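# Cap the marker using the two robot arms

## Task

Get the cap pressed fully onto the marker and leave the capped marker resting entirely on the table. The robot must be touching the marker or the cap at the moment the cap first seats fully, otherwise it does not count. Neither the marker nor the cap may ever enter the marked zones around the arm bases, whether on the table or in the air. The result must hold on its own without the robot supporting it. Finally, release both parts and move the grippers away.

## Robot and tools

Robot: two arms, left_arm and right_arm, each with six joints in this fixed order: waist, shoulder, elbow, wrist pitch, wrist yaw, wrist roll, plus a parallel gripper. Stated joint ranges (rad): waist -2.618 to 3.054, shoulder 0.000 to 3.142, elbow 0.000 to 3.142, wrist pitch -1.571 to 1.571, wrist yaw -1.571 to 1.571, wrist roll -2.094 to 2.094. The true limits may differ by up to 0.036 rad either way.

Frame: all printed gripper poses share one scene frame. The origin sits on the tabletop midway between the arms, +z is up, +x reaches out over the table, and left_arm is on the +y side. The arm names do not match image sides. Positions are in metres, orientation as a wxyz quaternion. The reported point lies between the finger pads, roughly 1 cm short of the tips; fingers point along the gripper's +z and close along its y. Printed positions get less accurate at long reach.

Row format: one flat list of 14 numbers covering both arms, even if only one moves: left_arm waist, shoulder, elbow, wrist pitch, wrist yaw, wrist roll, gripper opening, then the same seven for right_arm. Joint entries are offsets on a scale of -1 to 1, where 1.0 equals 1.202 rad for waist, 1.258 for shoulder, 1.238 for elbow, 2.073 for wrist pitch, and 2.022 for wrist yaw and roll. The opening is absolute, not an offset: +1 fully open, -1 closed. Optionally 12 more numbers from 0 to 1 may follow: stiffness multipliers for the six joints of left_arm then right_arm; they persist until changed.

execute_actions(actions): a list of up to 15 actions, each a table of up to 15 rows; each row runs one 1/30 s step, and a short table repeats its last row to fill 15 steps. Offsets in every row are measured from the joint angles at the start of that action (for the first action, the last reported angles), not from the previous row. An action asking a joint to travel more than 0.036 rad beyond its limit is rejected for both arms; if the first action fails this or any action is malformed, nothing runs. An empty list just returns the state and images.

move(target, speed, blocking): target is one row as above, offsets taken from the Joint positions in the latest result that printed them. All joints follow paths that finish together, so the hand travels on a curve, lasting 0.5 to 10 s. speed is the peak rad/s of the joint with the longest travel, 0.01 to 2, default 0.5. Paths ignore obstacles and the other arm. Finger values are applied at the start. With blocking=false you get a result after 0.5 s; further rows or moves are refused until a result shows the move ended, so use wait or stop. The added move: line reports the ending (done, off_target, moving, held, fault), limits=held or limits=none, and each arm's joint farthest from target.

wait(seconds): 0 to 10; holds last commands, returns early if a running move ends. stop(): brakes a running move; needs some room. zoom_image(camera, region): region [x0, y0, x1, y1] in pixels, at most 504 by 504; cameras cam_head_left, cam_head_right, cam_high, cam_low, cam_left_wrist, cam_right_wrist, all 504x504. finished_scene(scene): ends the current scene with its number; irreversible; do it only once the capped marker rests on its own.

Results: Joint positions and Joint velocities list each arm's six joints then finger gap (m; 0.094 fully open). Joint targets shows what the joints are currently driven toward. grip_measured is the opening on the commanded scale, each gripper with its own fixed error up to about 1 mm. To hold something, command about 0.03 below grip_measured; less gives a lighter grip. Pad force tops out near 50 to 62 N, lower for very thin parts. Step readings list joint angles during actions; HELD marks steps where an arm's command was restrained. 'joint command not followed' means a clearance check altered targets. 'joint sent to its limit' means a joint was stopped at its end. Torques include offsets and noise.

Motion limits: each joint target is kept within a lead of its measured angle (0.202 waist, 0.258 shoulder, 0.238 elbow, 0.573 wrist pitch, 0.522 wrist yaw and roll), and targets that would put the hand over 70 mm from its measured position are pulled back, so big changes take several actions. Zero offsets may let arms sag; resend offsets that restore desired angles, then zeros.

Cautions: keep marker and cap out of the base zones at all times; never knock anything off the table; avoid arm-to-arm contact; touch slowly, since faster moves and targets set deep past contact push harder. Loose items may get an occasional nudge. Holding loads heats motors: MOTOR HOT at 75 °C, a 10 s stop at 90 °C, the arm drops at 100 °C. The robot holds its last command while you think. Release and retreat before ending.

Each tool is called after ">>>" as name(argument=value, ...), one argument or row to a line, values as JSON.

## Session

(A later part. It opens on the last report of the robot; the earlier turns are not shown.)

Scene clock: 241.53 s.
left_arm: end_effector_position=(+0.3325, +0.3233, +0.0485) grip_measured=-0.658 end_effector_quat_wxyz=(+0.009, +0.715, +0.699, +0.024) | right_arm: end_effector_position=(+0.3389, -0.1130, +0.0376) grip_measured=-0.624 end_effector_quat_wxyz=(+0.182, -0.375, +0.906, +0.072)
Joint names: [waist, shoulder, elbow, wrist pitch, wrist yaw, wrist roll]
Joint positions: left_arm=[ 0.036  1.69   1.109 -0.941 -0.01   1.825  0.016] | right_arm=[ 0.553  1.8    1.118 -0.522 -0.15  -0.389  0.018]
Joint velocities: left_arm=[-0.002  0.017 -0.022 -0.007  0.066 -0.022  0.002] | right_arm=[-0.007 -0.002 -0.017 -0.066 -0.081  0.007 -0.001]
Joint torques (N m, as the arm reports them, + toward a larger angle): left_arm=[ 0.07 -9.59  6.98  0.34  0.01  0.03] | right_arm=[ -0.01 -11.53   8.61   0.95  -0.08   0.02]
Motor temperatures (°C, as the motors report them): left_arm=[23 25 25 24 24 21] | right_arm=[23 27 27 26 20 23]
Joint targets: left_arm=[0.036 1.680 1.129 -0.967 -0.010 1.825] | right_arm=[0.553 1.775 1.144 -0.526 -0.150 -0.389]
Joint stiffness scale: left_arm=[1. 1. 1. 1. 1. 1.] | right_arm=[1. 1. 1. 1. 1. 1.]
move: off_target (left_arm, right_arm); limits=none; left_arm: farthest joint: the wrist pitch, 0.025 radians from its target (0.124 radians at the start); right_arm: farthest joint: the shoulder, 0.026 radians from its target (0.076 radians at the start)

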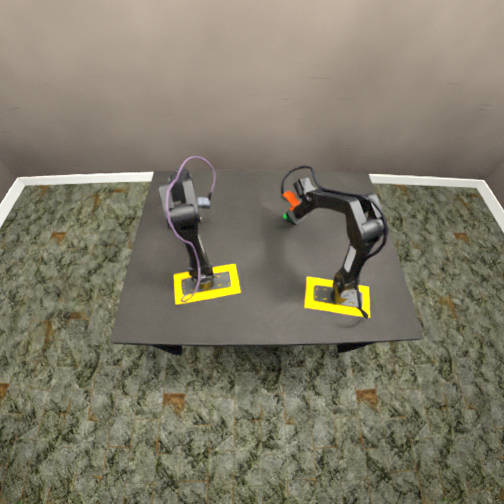

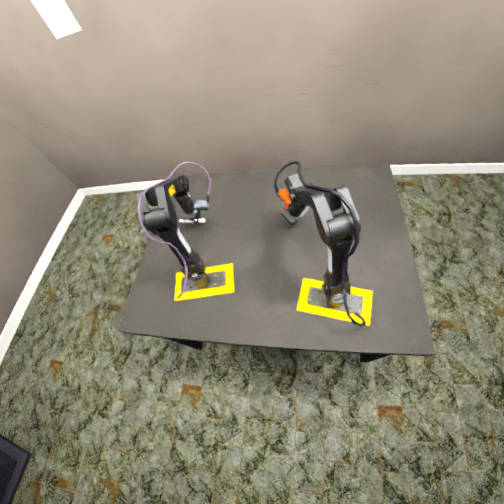

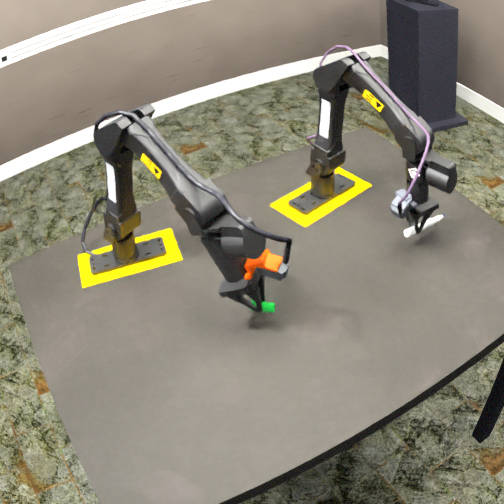

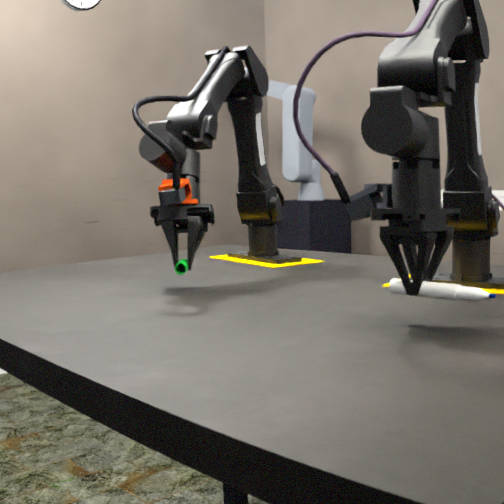

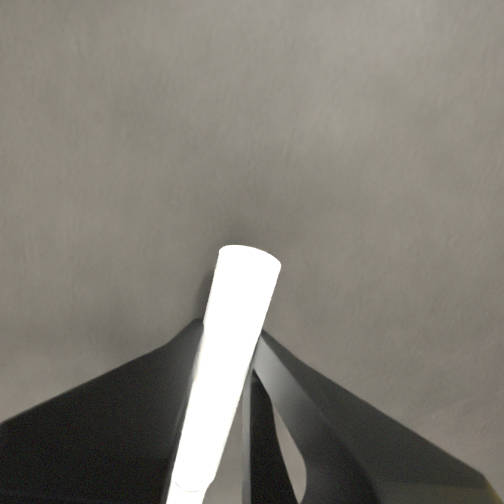

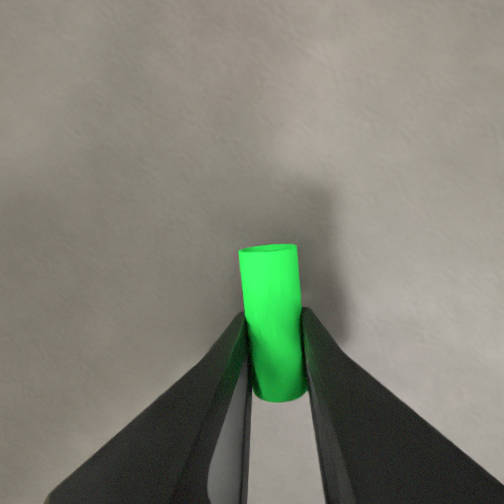

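>>> move(
  target=[-0.597,0.189,0.339,-0.1,0.005,-1,-0.69,0.075,0.26,0.52,-0.231,-0.105,-0.345,-0.66],
  speed=1.0,
)

>>> move(
  target=[0,0,0.01,0,0,-0.92,-0.69,0,0,0.01,0,0,0,-0.66],
  speed=1.0,
)

Scene clock: 262.43 s.
left_arm: end_effector_position=(+0.3639, +0.0836, +0.0761) grip_measured=-0.657 end_effector_quat_wxyz=(+0.016, +0.146, +0.989, -0.003) | right_arm: end_effector_position=(+0.3603, -0.0317, +0.0701) grip_measured=-0.624 end_effector_quat_wxyz=(-0.138, +0.688, -0.700, -0.132)
Joint names: [waist, shoulder, elbow, wrist pitch, wrist yaw, wrist roll]
Joint positions: left_arm=[-0.678  1.913  1.502 -1.128 -0.005 -0.191  0.016] | right_arm=[ 0.633  2.124  1.729 -0.991 -0.339 -1.076  0.018]
Joint velocities: left_arm=[ 0.012  0.002 -0.017 -0.007  0.007  0.051 -0.001] | right_arm=[-0.002 -0.022 -0.007 -0.007 -0.022 -0.022 -0.001]
Joint torques (N m, as the arm reports them, + toward a larger angle): left_arm=[-0.21 -9.95  7.68  0.35  0.05  0.  ] | right_arm=[  0.88 -11.91   9.23   0.58  -0.4   -0.08]
Motor temperatures (°C, as the motors report them): left_arm=[23 26 26 24 24 21] | right_arm=[23 28 29 26 20 23]
Joint targets: left_arm=[-0.681 1.927 1.529 -1.148 0.000 -0.197] | right_arm=[0.643 2.127 1.762 -1.001 -0.363 -1.087]
Joint stiffness scale: left_arm=[1. 1. 1. 1. 1. 1.] | right_arm=[1. 1. 1. 1. 1. 1.]
move: off_target (left_arm, right_arm); limits=none; left_arm: farthest joint: the elbow, 0.027 radians from its target (0.419 radians at the start); right_arm: farthest joint: the elbow, 0.033 radians from its target (0.644 radians at the start)

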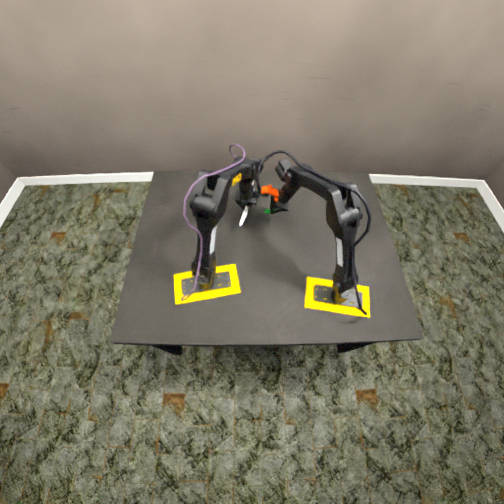

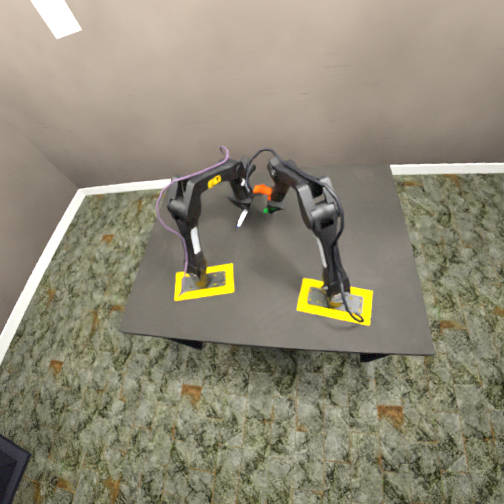

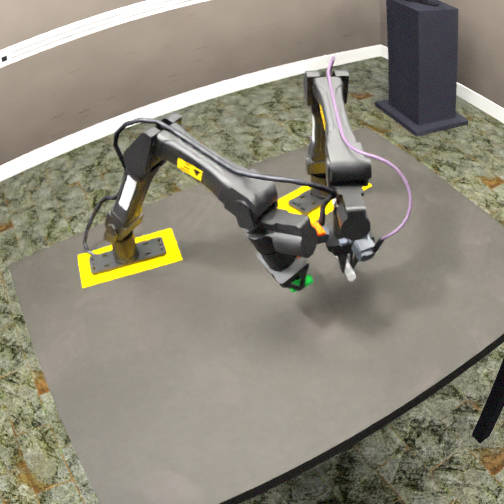

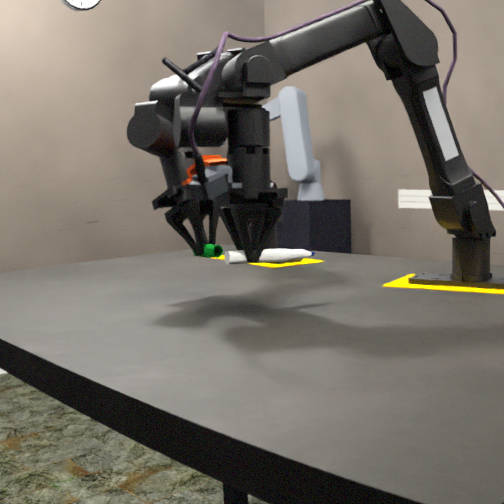

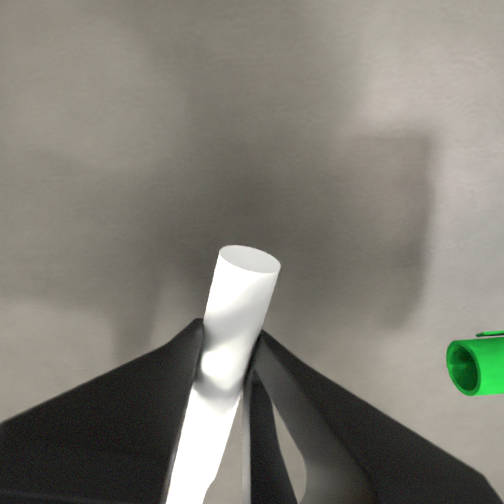

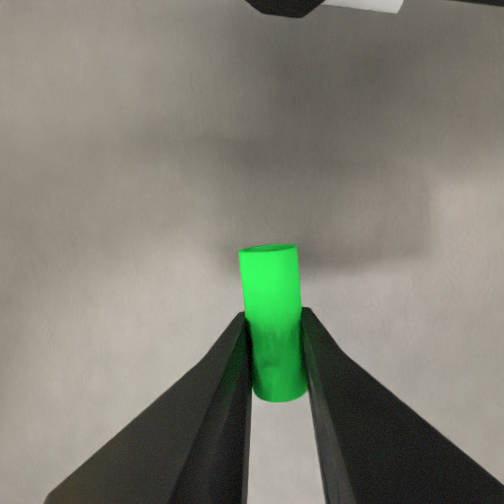

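Scene clock: 265.23 s.
left_arm: end_effector_position=(+0.3534, +0.0871, +0.0760) grip_measured=-0.656 end_effector_quat_wxyz=(-0.004, -0.695, +0.719, +0.005) | right_arm: end_effector_position=(+0.3720, -0.0333, +0.0699) grip_measured=-0.624 end_effector_quat_wxyz=(-0.152, +0.690, -0.700, -0.107)
Joint names: [waist, shoulder, elbow, wrist pitch, wrist yaw, wrist roll]
Joint positions: left_arm=[-0.678  1.913  1.502 -1.172  0.005 -2.02   0.016] | right_arm=[ 0.633  2.124  1.729 -0.951 -0.301 -1.076  0.018]
Joint velocities: left_arm=[ 0.007 -0.007 -0.002 -0.022 -0.051 -0.11  -0.001] | right_arm=[ 0.007 -0.007  0.007  0.007 -0.007  0.066 -0.   ]
Joint torques (N m, as the arm reports them, + toward a larger angle): left_arm=[  0.06 -11.29   6.58   0.83  -0.07  -0.29] | right_arm=[ -0.01 -12.35   7.8    0.34  -0.51   0.02]
Motor temperatures (°C, as the motors report them): left_arm=[23 26 26 24 24 21] | right_arm=[23 28 29 25 20 23]
Joint targets: left_arm=[-0.678 1.913 1.514 -1.128 -0.005 -2.052] | right_arm=[0.633 2.124 1.741 -0.991 -0.339 -1.076]
Joint stiffness scale: left_arm=[1. 1. 1. 1. 1. 1.] | right_arm=[1. 1. 1. 1. 1. 1.]
move: off_target (left_arm, right_arm); limits=none; left_arm: farthest joint: the wrist pitch, 0.044 radians from its target (0.000 radians at the start); right_arm: farthest joint: the wrist pitch, 0.040 radians from its target (0.000 radians at the start)

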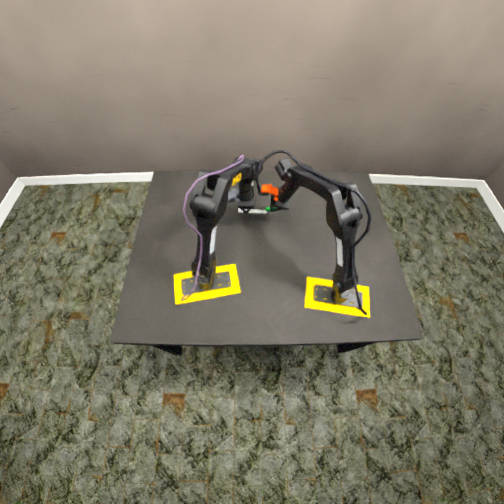

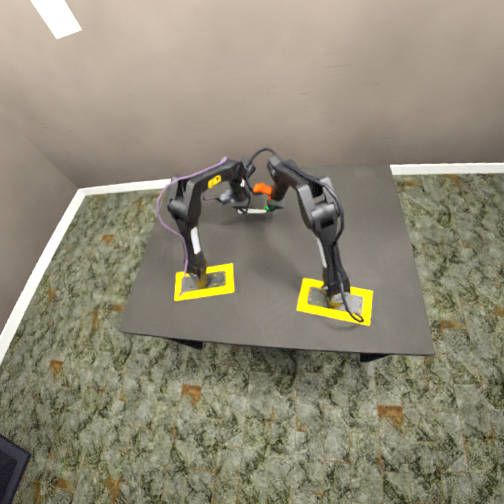

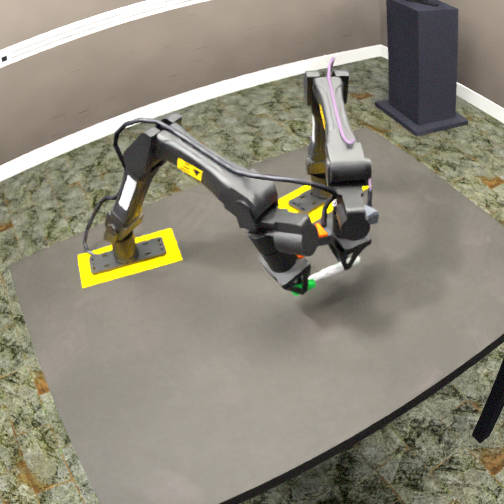

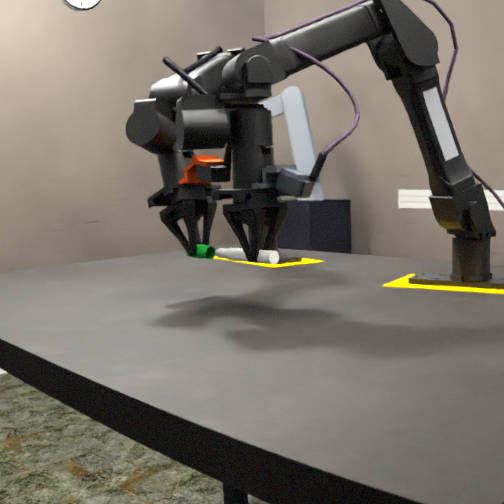

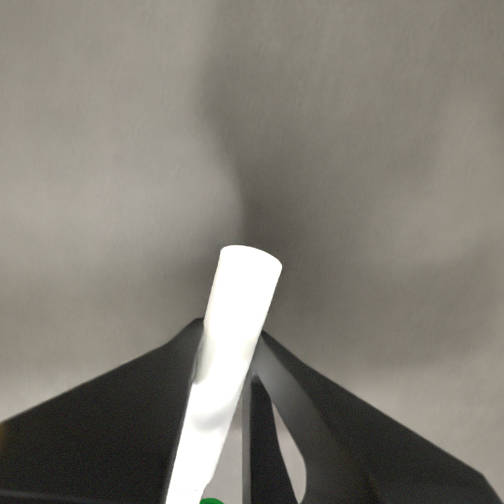

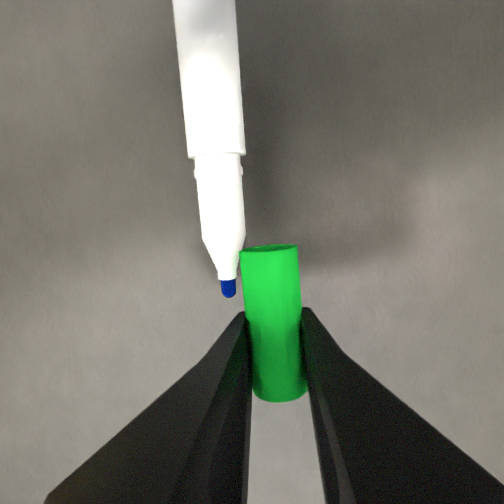

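>>> move(
  target=[0,0,0.012,0,0,0,-0.69,-0.078,-0.04,-0.03,-0.01,-0.038,-0.049,-0.66],
  speed=0.2,
)

>>> move(
  target=[0,0,0.012,0.024,0,-0.02,-0.69,0,-0.01,0.01,-0.03,0,0,-0.66],
  speed=0.2,
)

Scene clock: 289.60 s.
left_arm: end_effector_position=(+0.3528, +0.0872, +0.0761) grip_measured=-0.656 end_effector_quat_wxyz=(-0.005, -0.694, +0.719, +0.006) | right_arm: end_effector_position=(+0.3784, -0.0645, +0.0696) grip_measured=-0.624 end_effector_quat_wxyz=(-0.158, +0.688, -0.698, -0.123)
Joint names: [waist, shoulder, elbow, wrist pitch, wrist yaw, wrist roll]
Joint positions: left_arm=[-0.678  1.913  1.502 -1.174  0.006 -2.019  0.016] | right_arm=[ 0.545  2.107  1.696 -0.962 -0.353 -1.163  0.018]
Joint velocities: left_arm=[ 0.007  0.017  0.007  0.022 -0.037 -0.022 -0.002] | right_arm=[-0.007 -0.017  0.002  0.051 -0.007  0.007 -0.   ]
Joint torques (N m, as the arm reports them, + toward a larger angle): left_arm=[  0.03 -11.26   6.77   0.47   0.     0.01] | right_arm=[ -0.57 -15.54   6.53   0.6   -0.43  -0.02]
Motor temperatures (°C, as the motors report them): left_arm=[23 27 26 25 24 21] | right_arm=[23 30 29 24 21 23]
Joint targets: left_arm=[-0.678 1.913 1.517 -1.172 0.005 -2.020] | right_arm=[0.539 2.074 1.692 -0.971 -0.378 -1.175]
Joint stiffness scale: left_arm=[1. 1. 1. 1. 1. 1.] | right_arm=[1. 1. 1. 1. 1. 1.]
move: off_target (right_arm); limits=none; left_arm: farthest joint: the elbow, 0.015 radians from its target (0.015 radians at the start); right_arm: farthest joint: the shoulder, 0.034 radians from its target (0.050 radians at the start)

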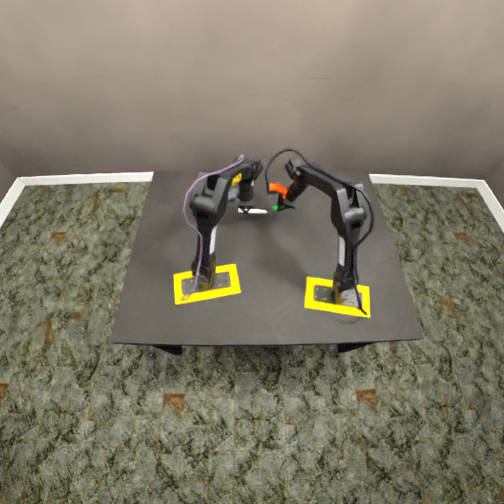

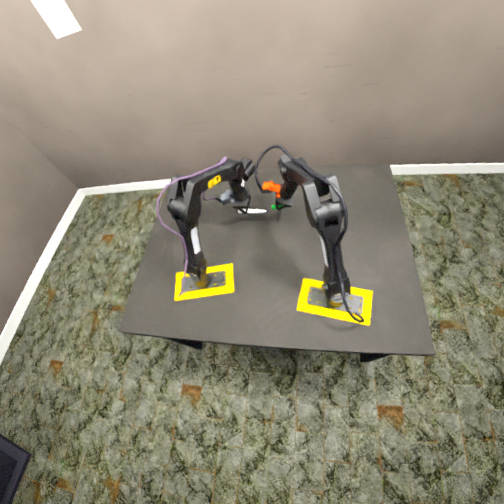

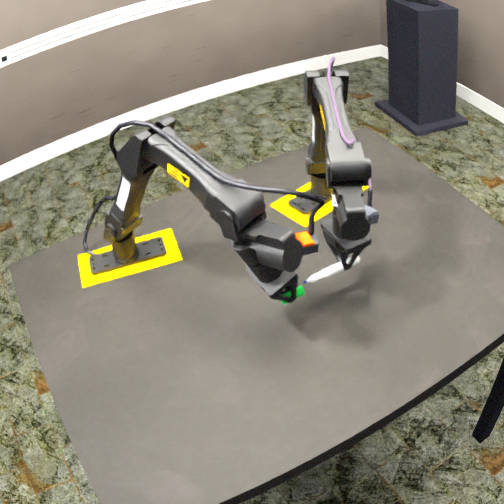

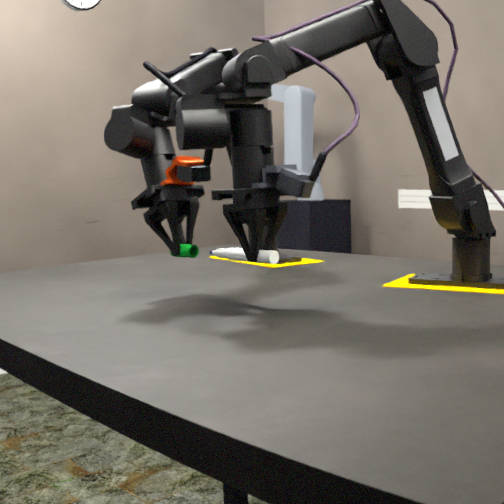

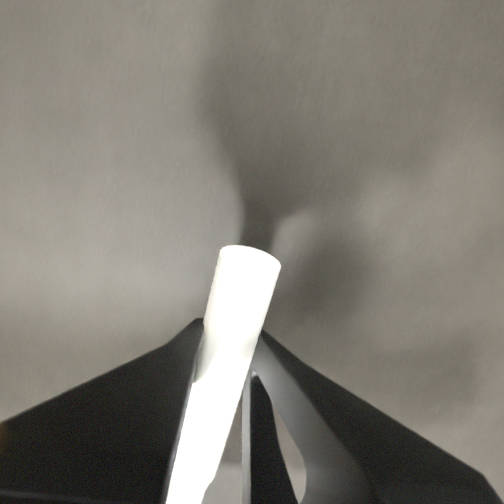

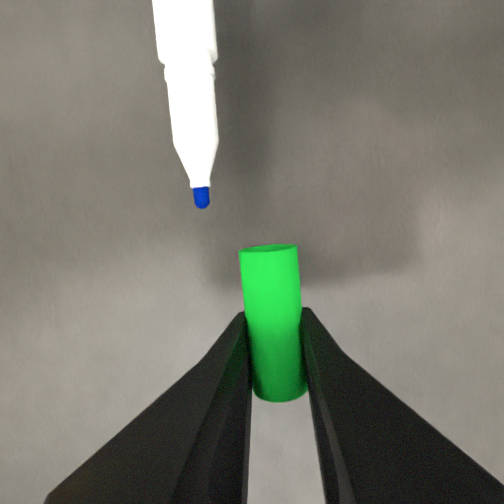

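Scene clock: 290.57 s.
left_arm: end_effector_position=(+0.3624, +0.0822, +0.0761) grip_measured=-0.656 end_effector_quat_wxyz=(+0.001, -0.707, +0.707, -0.015) | right_arm: end_effector_position=(+0.3677, -0.0696, +0.0672) grip_measured=-0.624 end_effector_quat_wxyz=(-0.134, +0.687, -0.703, -0.130)
Joint names: [waist, shoulder, elbow, wrist pitch, wrist yaw, wrist roll]
Joint positions: left_arm=[-0.678  1.913  1.502 -1.131  0.006 -2.053  0.016] | right_arm=[ 0.545  2.107  1.696 -1.012 -0.347 -1.163  0.018]
Joint velocities: left_arm=[ 0.007 -0.002 -0.007 -0.037  0.007 -0.037 -0.002] | right_arm=[-0.002  0.022 -0.027 -0.022 -0.051 -0.007 -0.   ]
Joint torques (N m, as the arm reports them, + toward a larger angle): left_arm=[  0.07 -11.39   6.87   0.58   0.01  -0.04] | right_arm=[  0.   -13.28   7.68   0.49  -0.25   0.02]
Motor temperatures (°C, as the motors report them): left_arm=[23 27 26 25 24 21] | right_arm=[23 30 29 24 21 23]
Joint targets: left_arm=[-0.678 1.913 1.517 -1.124 0.006 -2.059] | right_arm=[0.545 2.095 1.708 -1.024 -0.353 -1.163]
Joint stiffness scale: left_arm=[1. 1. 1. 1. 1. 1.] | right_arm=[1. 1. 1. 1. 1. 1.]
move: done; limits=none; left_arm: farthest joint: the elbow, 0.015 radians from its target (0.015 radians at the start); right_arm: farthest joint: the shoulder, 0.013 radians from its target (0.013 radians at the start)

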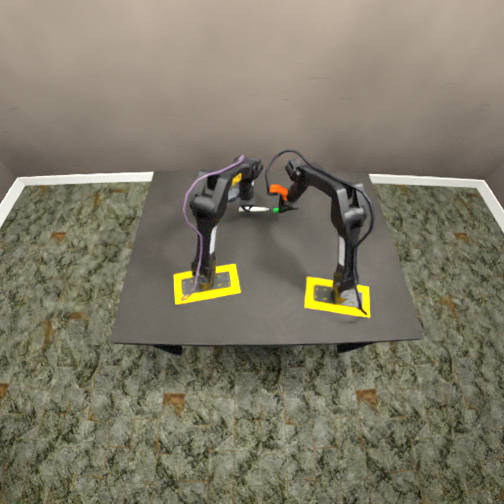

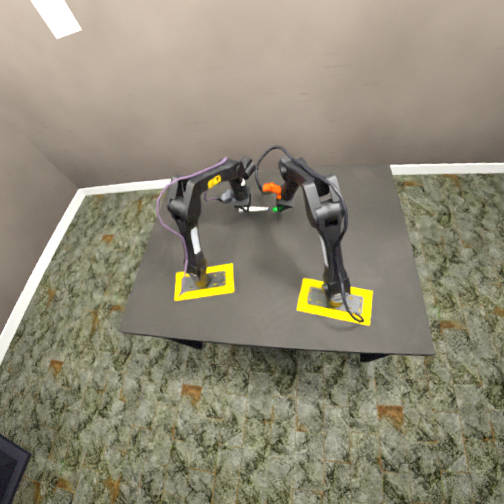

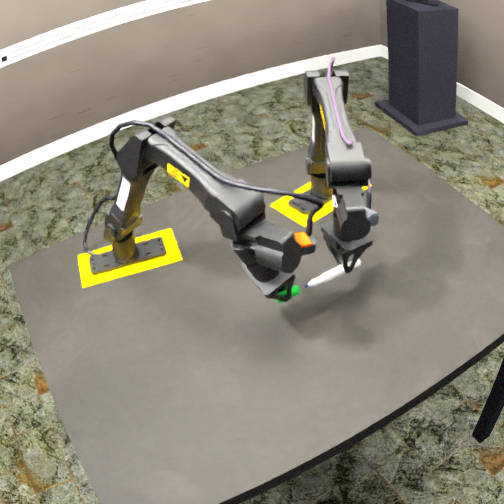

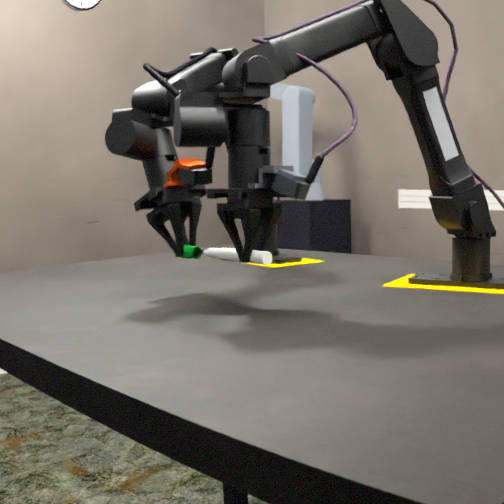

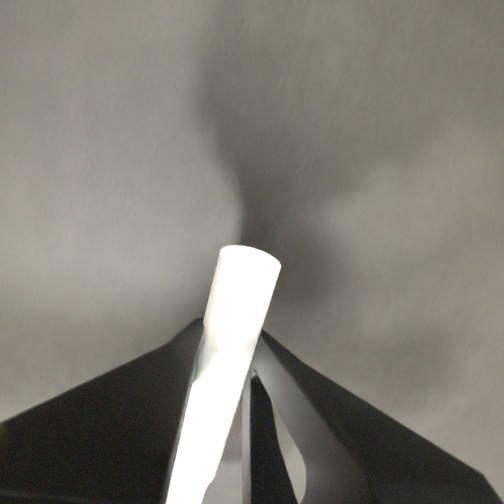

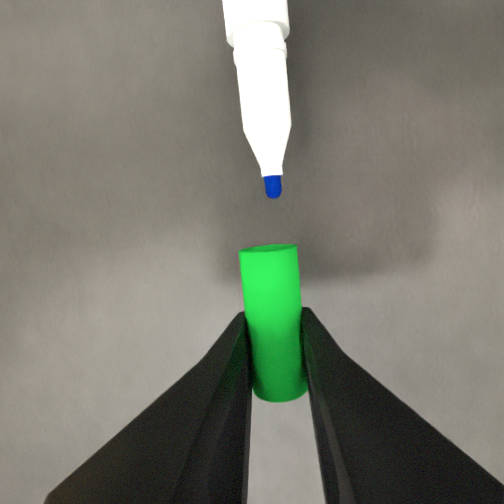

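>>> zoom_image(
  camera="cam_low",
  region=[150,210,290,290],
)

>>> zoom_image(
  camera="cam_high",
  region=[250,230,390,320],
)

Region (150, 210, 290, 290) of cam_low's 504x504 image, scaled by 3.600, with more detail than that image has; it fills the top 288 rows of this view, and the rest is white.

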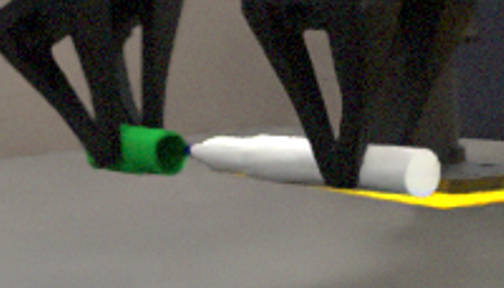

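Region (250, 230, 390, 320) of cam_high's 504x504 image, scaled by 3.600, with more detail than that image has; it fills the top 324 rows of this view, and the rest is white.

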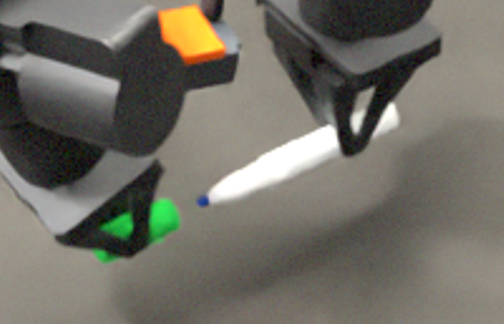

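>>> move(
  target=[0,0,0.012,0.003,0,-0.003,-0.69,0.046,0.025,0.055,0,0,0.028,-0.66],
  speed=0.1,
)

>>> zoom_image(
  camera="cam_low",
  region=[150,210,290,290],
)

Scene clock: 306.60 s.
left_arm: end_effector_position=(+0.3627, +0.0826, +0.0761) grip_measured=-0.656 end_effector_quat_wxyz=(+0.003, -0.707, +0.707, -0.015) | right_arm: end_effector_position=(+0.3658, -0.0533, +0.0629) grip_measured=-0.624 end_effector_quat_wxyz=(-0.125, +0.686, -0.705, -0.129)
Joint names: [waist, shoulder, elbow, wrist pitch, wrist yaw, wrist roll]
Joint positions: left_arm=[-0.678  1.913  1.502 -1.13   0.003 -2.055  0.016] | right_arm=[ 0.587  2.137  1.728 -1.015 -0.332 -1.118  0.018]
Joint velocities: left_arm=[ 0.002  0.007 -0.002 -0.095  0.051 -0.007 -0.001] | right_arm=[ 0.007  0.002  0.002 -0.007  0.037 -0.022 -0.   ]
Joint torques (N m, as the arm reports them, + toward a larger angle): left_arm=[  0.11 -11.36   6.81   0.57   0.06   0.  ] | right_arm=[  1.08 -12.03   9.33   0.64  -0.31   0.06]
Motor temperatures (°C, as the motors report them): left_arm=[23 28 27 25 24 21] | right_arm=[23 31 29 24 21 23]
Joint targets: left_arm=[-0.678 1.913 1.517 -1.124 0.006 -2.059] | right_arm=[0.600 2.139 1.764 -1.012 -0.347 -1.107]
Joint stiffness scale: left_arm=[1. 1. 1. 1. 1. 1.] | right_arm=[1. 1. 1. 1. 1. 1.]
move: off_target (right_arm); limits=none; left_arm: farthest joint: the elbow, 0.015 radians from its target (0.015 radians at the start); right_arm: farthest joint: the elbow, 0.036 radians from its target (0.068 radians at the start)

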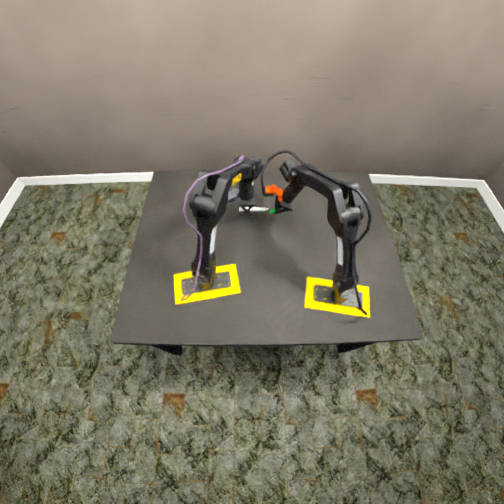

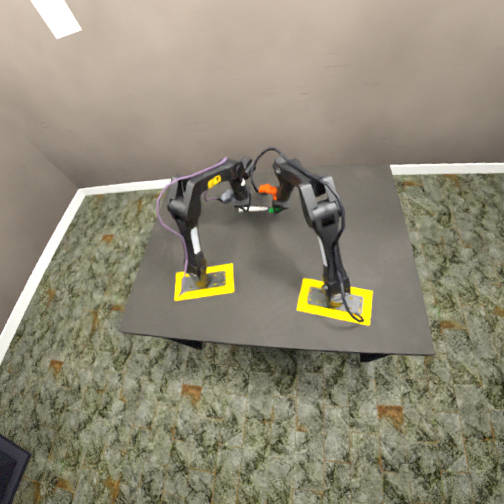

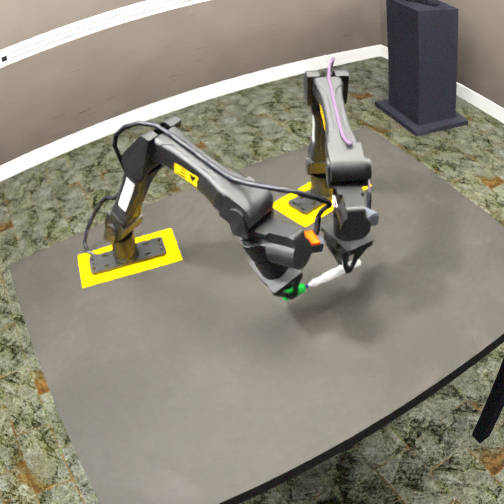

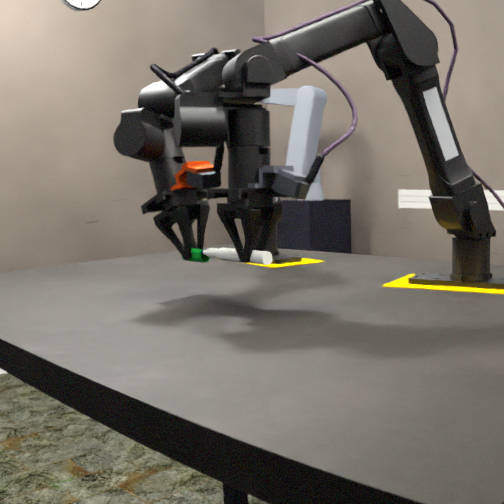

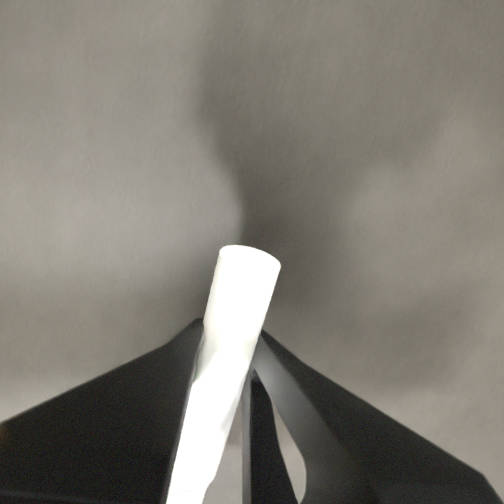

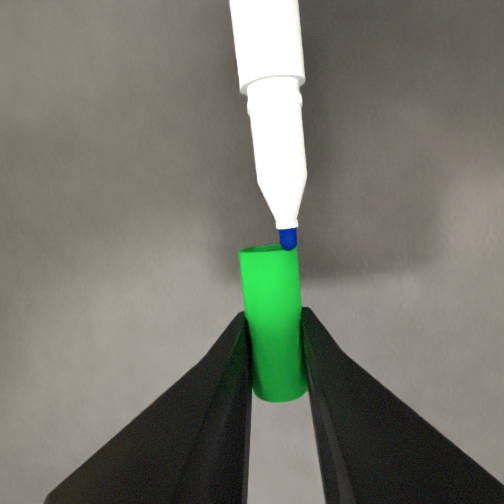

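Region (150, 210, 290, 290) of cam_low's 504x504 image, scaled by 3.600, with more detail than that image has; it fills the top 288 rows of this view, and the rest is white.

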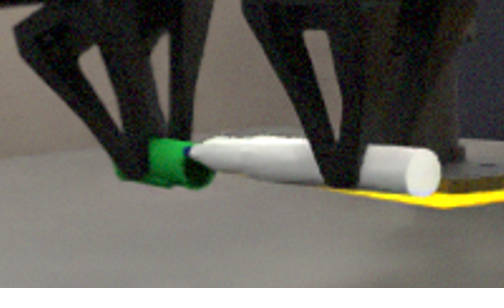

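>>> execute_actions(
  actions=[
    [[0,0,0.012,0.003,0,0,-0.69,-0.012,0,0.046,0.012,0,0,-0.66]],
    [[0,0,0.012,0,0,0,-0.69,0,0,0.03,0.005,0,0,-0.66]],
  ],
)

>>> zoom_image(
  camera="cam_low",
  region=[150,210,290,290],
)

Scene clock: 317.17 s.
left_arm: end_effector_position=(+0.3628, +0.0826, +0.0761) grip_measured=-0.656 end_effector_quat_wxyz=(+0.003, -0.708, +0.706, -0.015) | right_arm: end_effector_position=(+0.3768, -0.0526, +0.0695) grip_measured=-0.624 end_effector_quat_wxyz=(-0.140, +0.686, -0.704, -0.116)
Joint names: [waist, shoulder, elbow, wrist pitch, wrist yaw, wrist roll]
Joint positions: left_arm=[-0.678  1.913  1.502 -1.13   0.003 -2.056  0.016] | right_arm=[ 0.583  2.139  1.755 -1.004 -0.319 -1.118  0.018]
Joint velocities: left_arm=[-0.007 -0.007 -0.002 -0.007 -0.022  0.007  0.001] | right_arm=[-0.012  0.002  0.012  0.022  0.066  0.007 -0.   ]
Joint torques (N m, as the arm reports them, + toward a larger angle): left_arm=[ -0.01 -11.3    6.85   0.53   0.01   0.03] | right_arm=[  0.01 -12.43   9.55   0.78  -0.2    0.02]
Motor temperatures (°C, as the motors report them): left_arm=[23 28 27 25 24 21] | right_arm=[23 30 29 24 21 23]
Joint targets: left_arm=[-0.678 1.913 1.517 -1.130 0.003 -2.056] | right_arm=[0.583 2.139 1.792 -0.994 -0.325 -1.118]
Joint stiffness scale: left_arm=[1. 1. 1. 1. 1. 1.] | right_arm=[1. 1. 1. 1. 1. 1.]
Step readings (joint positions; steps 1 to 15: 1st action; 16 to 30: 2nd action):
0: left_arm=[-0.678 1.913 1.502 -1.130 0.003 -2.056] | right_arm=[0.587 2.137 1.728 -1.015 -0.332 -1.118]
1: left_arm=[-0.678 1.913 1.502 -1.130 0.003 -2.056] | right_arm=[0.587 2.137 1.731 -1.016 -0.330 -1.118]
2: left_arm=[-0.678 1.913 1.502 -1.130 0.003 -2.056] | right_arm=[0.587 2.138 1.736 -1.016 -0.326 -1.118]
4: left_arm=[-0.678 1.913 1.502 -1.130 0.003 -2.056] | right_arm=[0.585 2.139 1.746 -1.012 -0.325 -1.118]
8: left_arm=[-0.678 1.913 1.502 -1.130 0.003 -2.056] | right_arm=[0.583 2.139 1.755 -1.004 -0.325 -1.118]
15: left_arm=[-0.678 1.913 1.502 -1.130 0.003 -2.056] | right_arm=[0.583 2.139 1.755 -1.004 -0.325 -1.118]
16: left_arm=[-0.678 1.913 1.502 -1.130 0.003 -2.056] | right_arm=[0.583 2.139 1.755 -1.004 -0.324 -1.118]
17: left_arm=[-0.678 1.913 1.502 -1.130 0.003 -2.056] | right_arm=[0.583 2.139 1.755 -1.004 -0.323 -1.118]
19: left_arm=[-0.678 1.913 1.502 -1.130 0.003 -2.056] | right_arm=[0.583 2.139 1.755 -1.004 -0.322 -1.118]
23: left_arm=[-0.678 1.913 1.502 -1.130 0.003 -2.056] | right_arm=[0.583 2.139 1.755 -1.004 -0.320 -1.118]
30: Joint positions above

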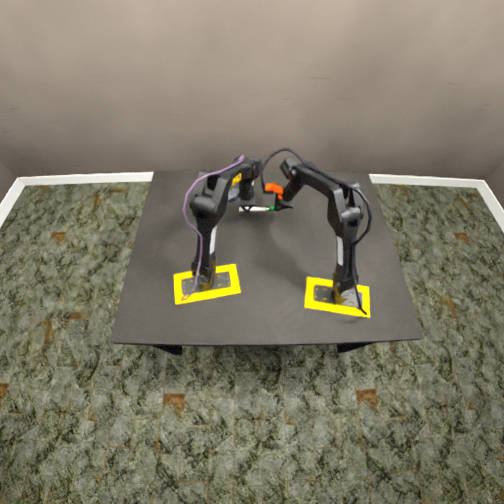

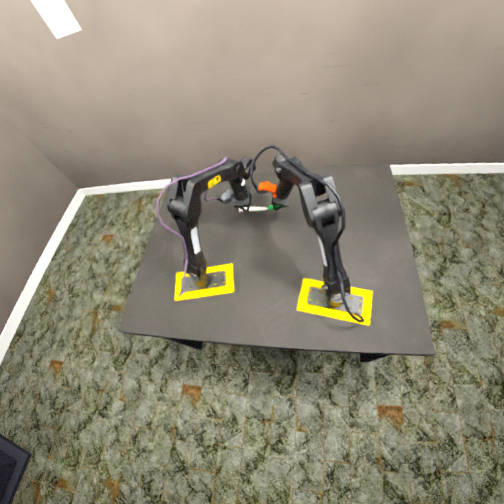

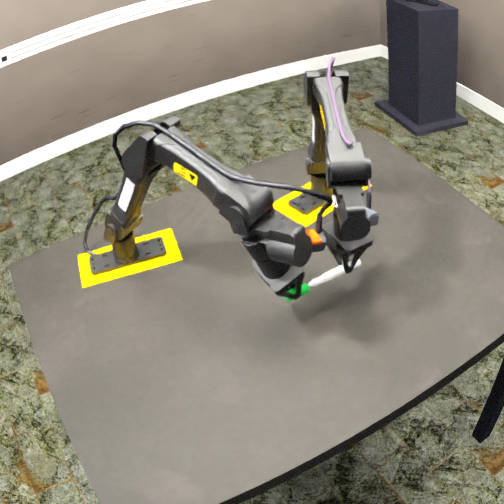

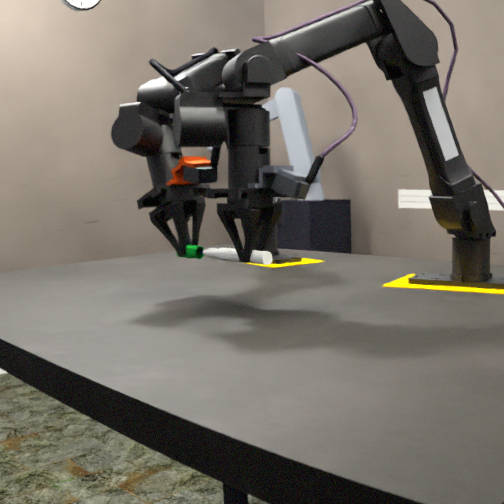

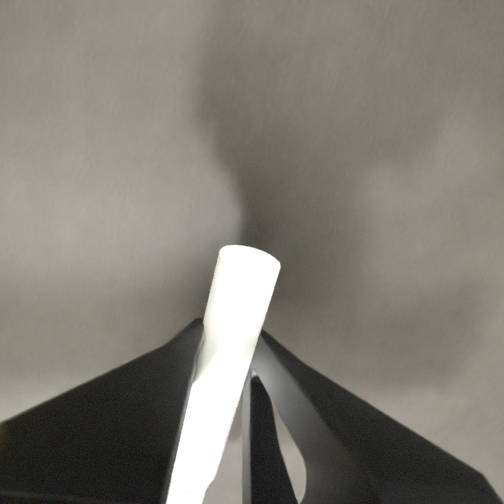

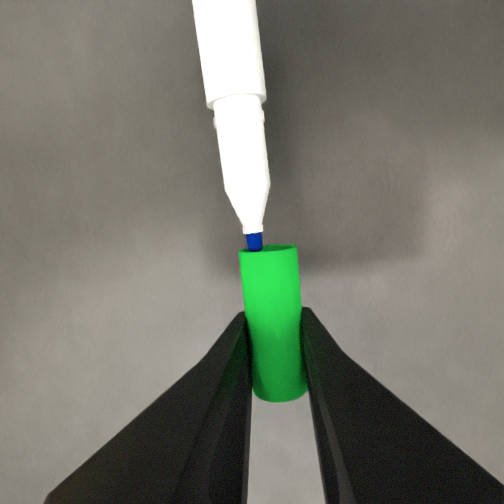

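Region (150, 210, 290, 290) of cam_low's 504x504 image, scaled by 3.600, with more detail than that image has; it fills the top 288 rows of this view, and the rest is white.

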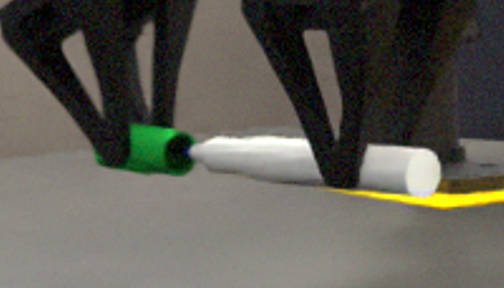

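>>> execute_actions(
  actions=[
    [[0,0,0.012,0,0,0,-0.69,0,0,0.025,-0.006,-0.028,0,-0.66]],
    [[0,0,0.012,0,0,0,-0.69,0,0,0.025,0,-0.004,0,-0.66]],
  ],
)

>>> zoom_image(
  camera="cam_low",
  region=[150,210,290,290],
)

Scene clock: 326.37 s.
left_arm: end_effector_position=(+0.3628, +0.0826, +0.0761) grip_measured=-0.656 end_effector_quat_wxyz=(+0.003, -0.708, +0.706, -0.015) | right_arm: end_effector_position=(+0.3739, -0.0481, +0.0712) grip_measured=-0.624 end_effector_quat_wxyz=(-0.144, +0.685, -0.702, -0.131)
Joint names: [waist, shoulder, elbow, wrist pitch, wrist yaw, wrist roll]
Joint positions: left_arm=[-0.678  1.913  1.502 -1.13   0.003 -2.056  0.016] | right_arm=[ 0.583  2.139  1.755 -1.006 -0.351 -1.118  0.018]
Joint velocities: left_arm=[-0.017 -0.017 -0.017  0.081 -0.037  0.051 -0.002] | right_arm=[ 0.002 -0.022 -0.002  0.007 -0.095  0.022 -0.001]
Joint torques (N m, as the arm reports them, + toward a larger angle): left_arm=[  0.12 -11.37   6.83   0.54   0.03   0.03] | right_arm=[  0.   -12.4    9.08   0.67  -0.26   0.02]
Motor temperatures (°C, as the motors report them): left_arm=[23 28 27 25 24 21] | right_arm=[23 31 30 24 20 23]
Joint targets: left_arm=[-0.678 1.913 1.517 -1.130 0.003 -2.056] | right_arm=[0.583 2.139 1.786 -1.006 -0.359 -1.118]
Joint stiffness scale: left_arm=[1. 1. 1. 1. 1. 1.] | right_arm=[1. 1. 1. 1. 1. 1.]
Step readings (joint positions; steps 1 to 15: 1st action; 16 to 30: 2nd action):
0: left_arm=[-0.678 1.913 1.502 -1.130 0.003 -2.056] | right_arm=[0.583 2.139 1.755 -1.004 -0.319 -1.118]
1: left_arm=[-0.678 1.913 1.502 -1.130 0.003 -2.056] | right_arm=[0.583 2.139 1.755 -1.004 -0.324 -1.118]
2: left_arm=[-0.678 1.913 1.502 -1.130 0.003 -2.056] | right_arm=[0.583 2.139 1.755 -1.004 -0.329 -1.118]
4: left_arm=[-0.678 1.913 1.502 -1.130 0.003 -2.056] | right_arm=[0.583 2.139 1.755 -1.005 -0.338 -1.118]
8: left_arm=[-0.678 1.913 1.502 -1.130 0.003 -2.056] | right_arm=[0.583 2.139 1.755 -1.006 -0.347 -1.118]
15: left_arm=[-0.678 1.913 1.502 -1.130 0.003 -2.056] | right_arm=[0.583 2.139 1.755 -1.006 -0.351 -1.118]
16: left_arm=[-0.678 1.913 1.502 -1.130 0.003 -2.056] | right_arm=[0.583 2.139 1.755 -1.006 -0.351 -1.118]
17: left_arm=[-0.678 1.913 1.502 -1.130 0.003 -2.056] | right_arm=[0.583 2.139 1.755 -1.006 -0.351 -1.118]
19: left_arm=[-0.678 1.913 1.502 -1.130 0.003 -2.056] | right_arm=[0.583 2.139 1.755 -1.006 -0.351 -1.118]
23: left_arm=[-0.678 1.913 1.502 -1.130 0.003 -2.056] | right_arm=[0.583 2.139 1.755 -1.006 -0.351 -1.118]
30: Joint positions above

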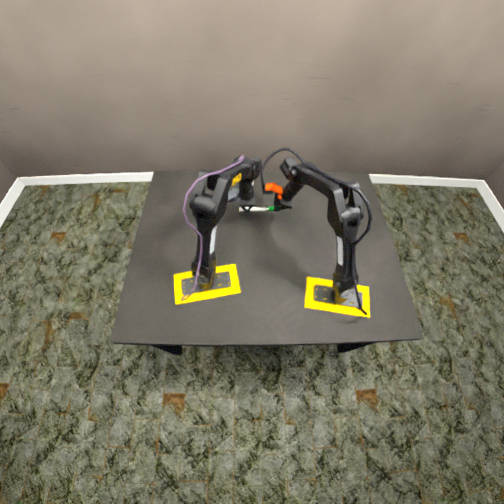

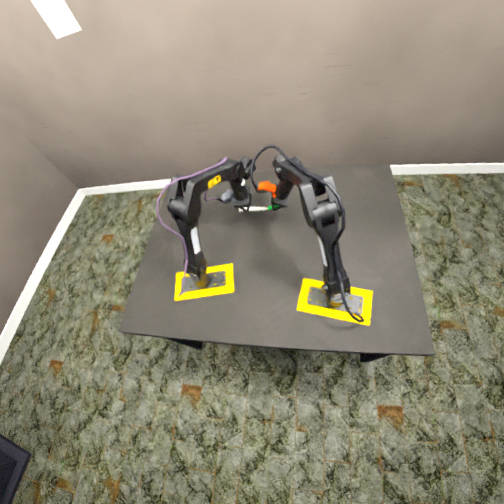

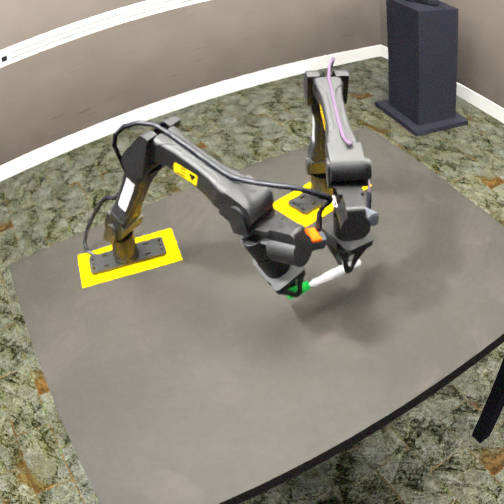

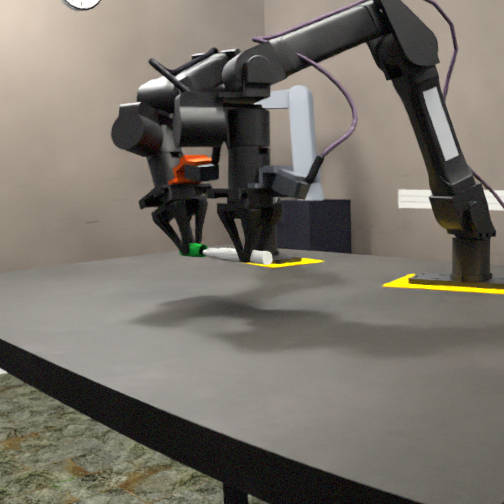

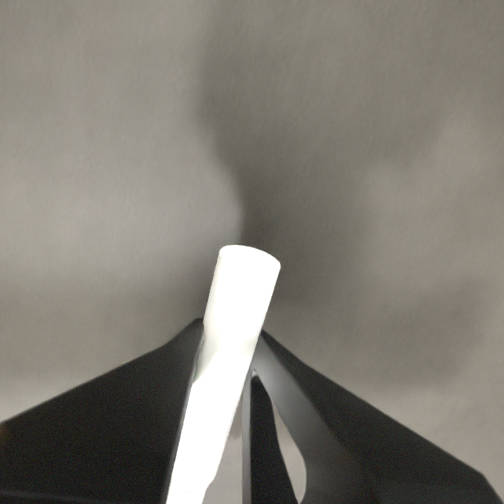

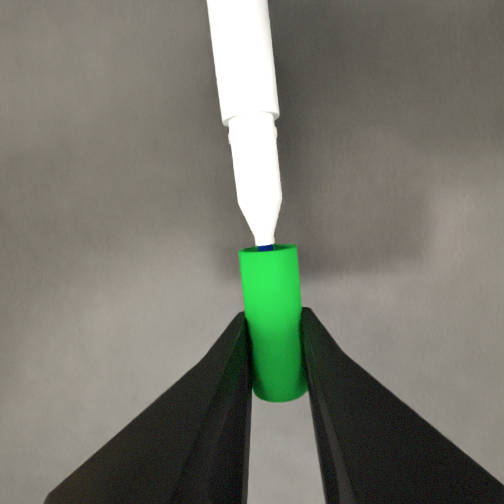

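Region (150, 210, 290, 290) of cam_low's 504x504 image, scaled by 3.600, with more detail than that image has; it fills the top 288 rows of this view, and the rest is white.

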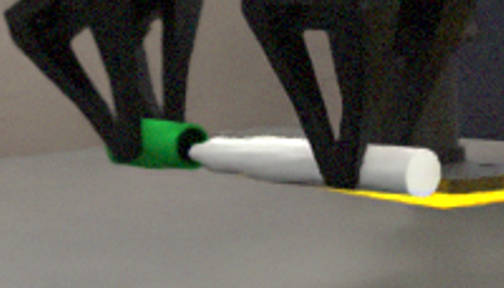

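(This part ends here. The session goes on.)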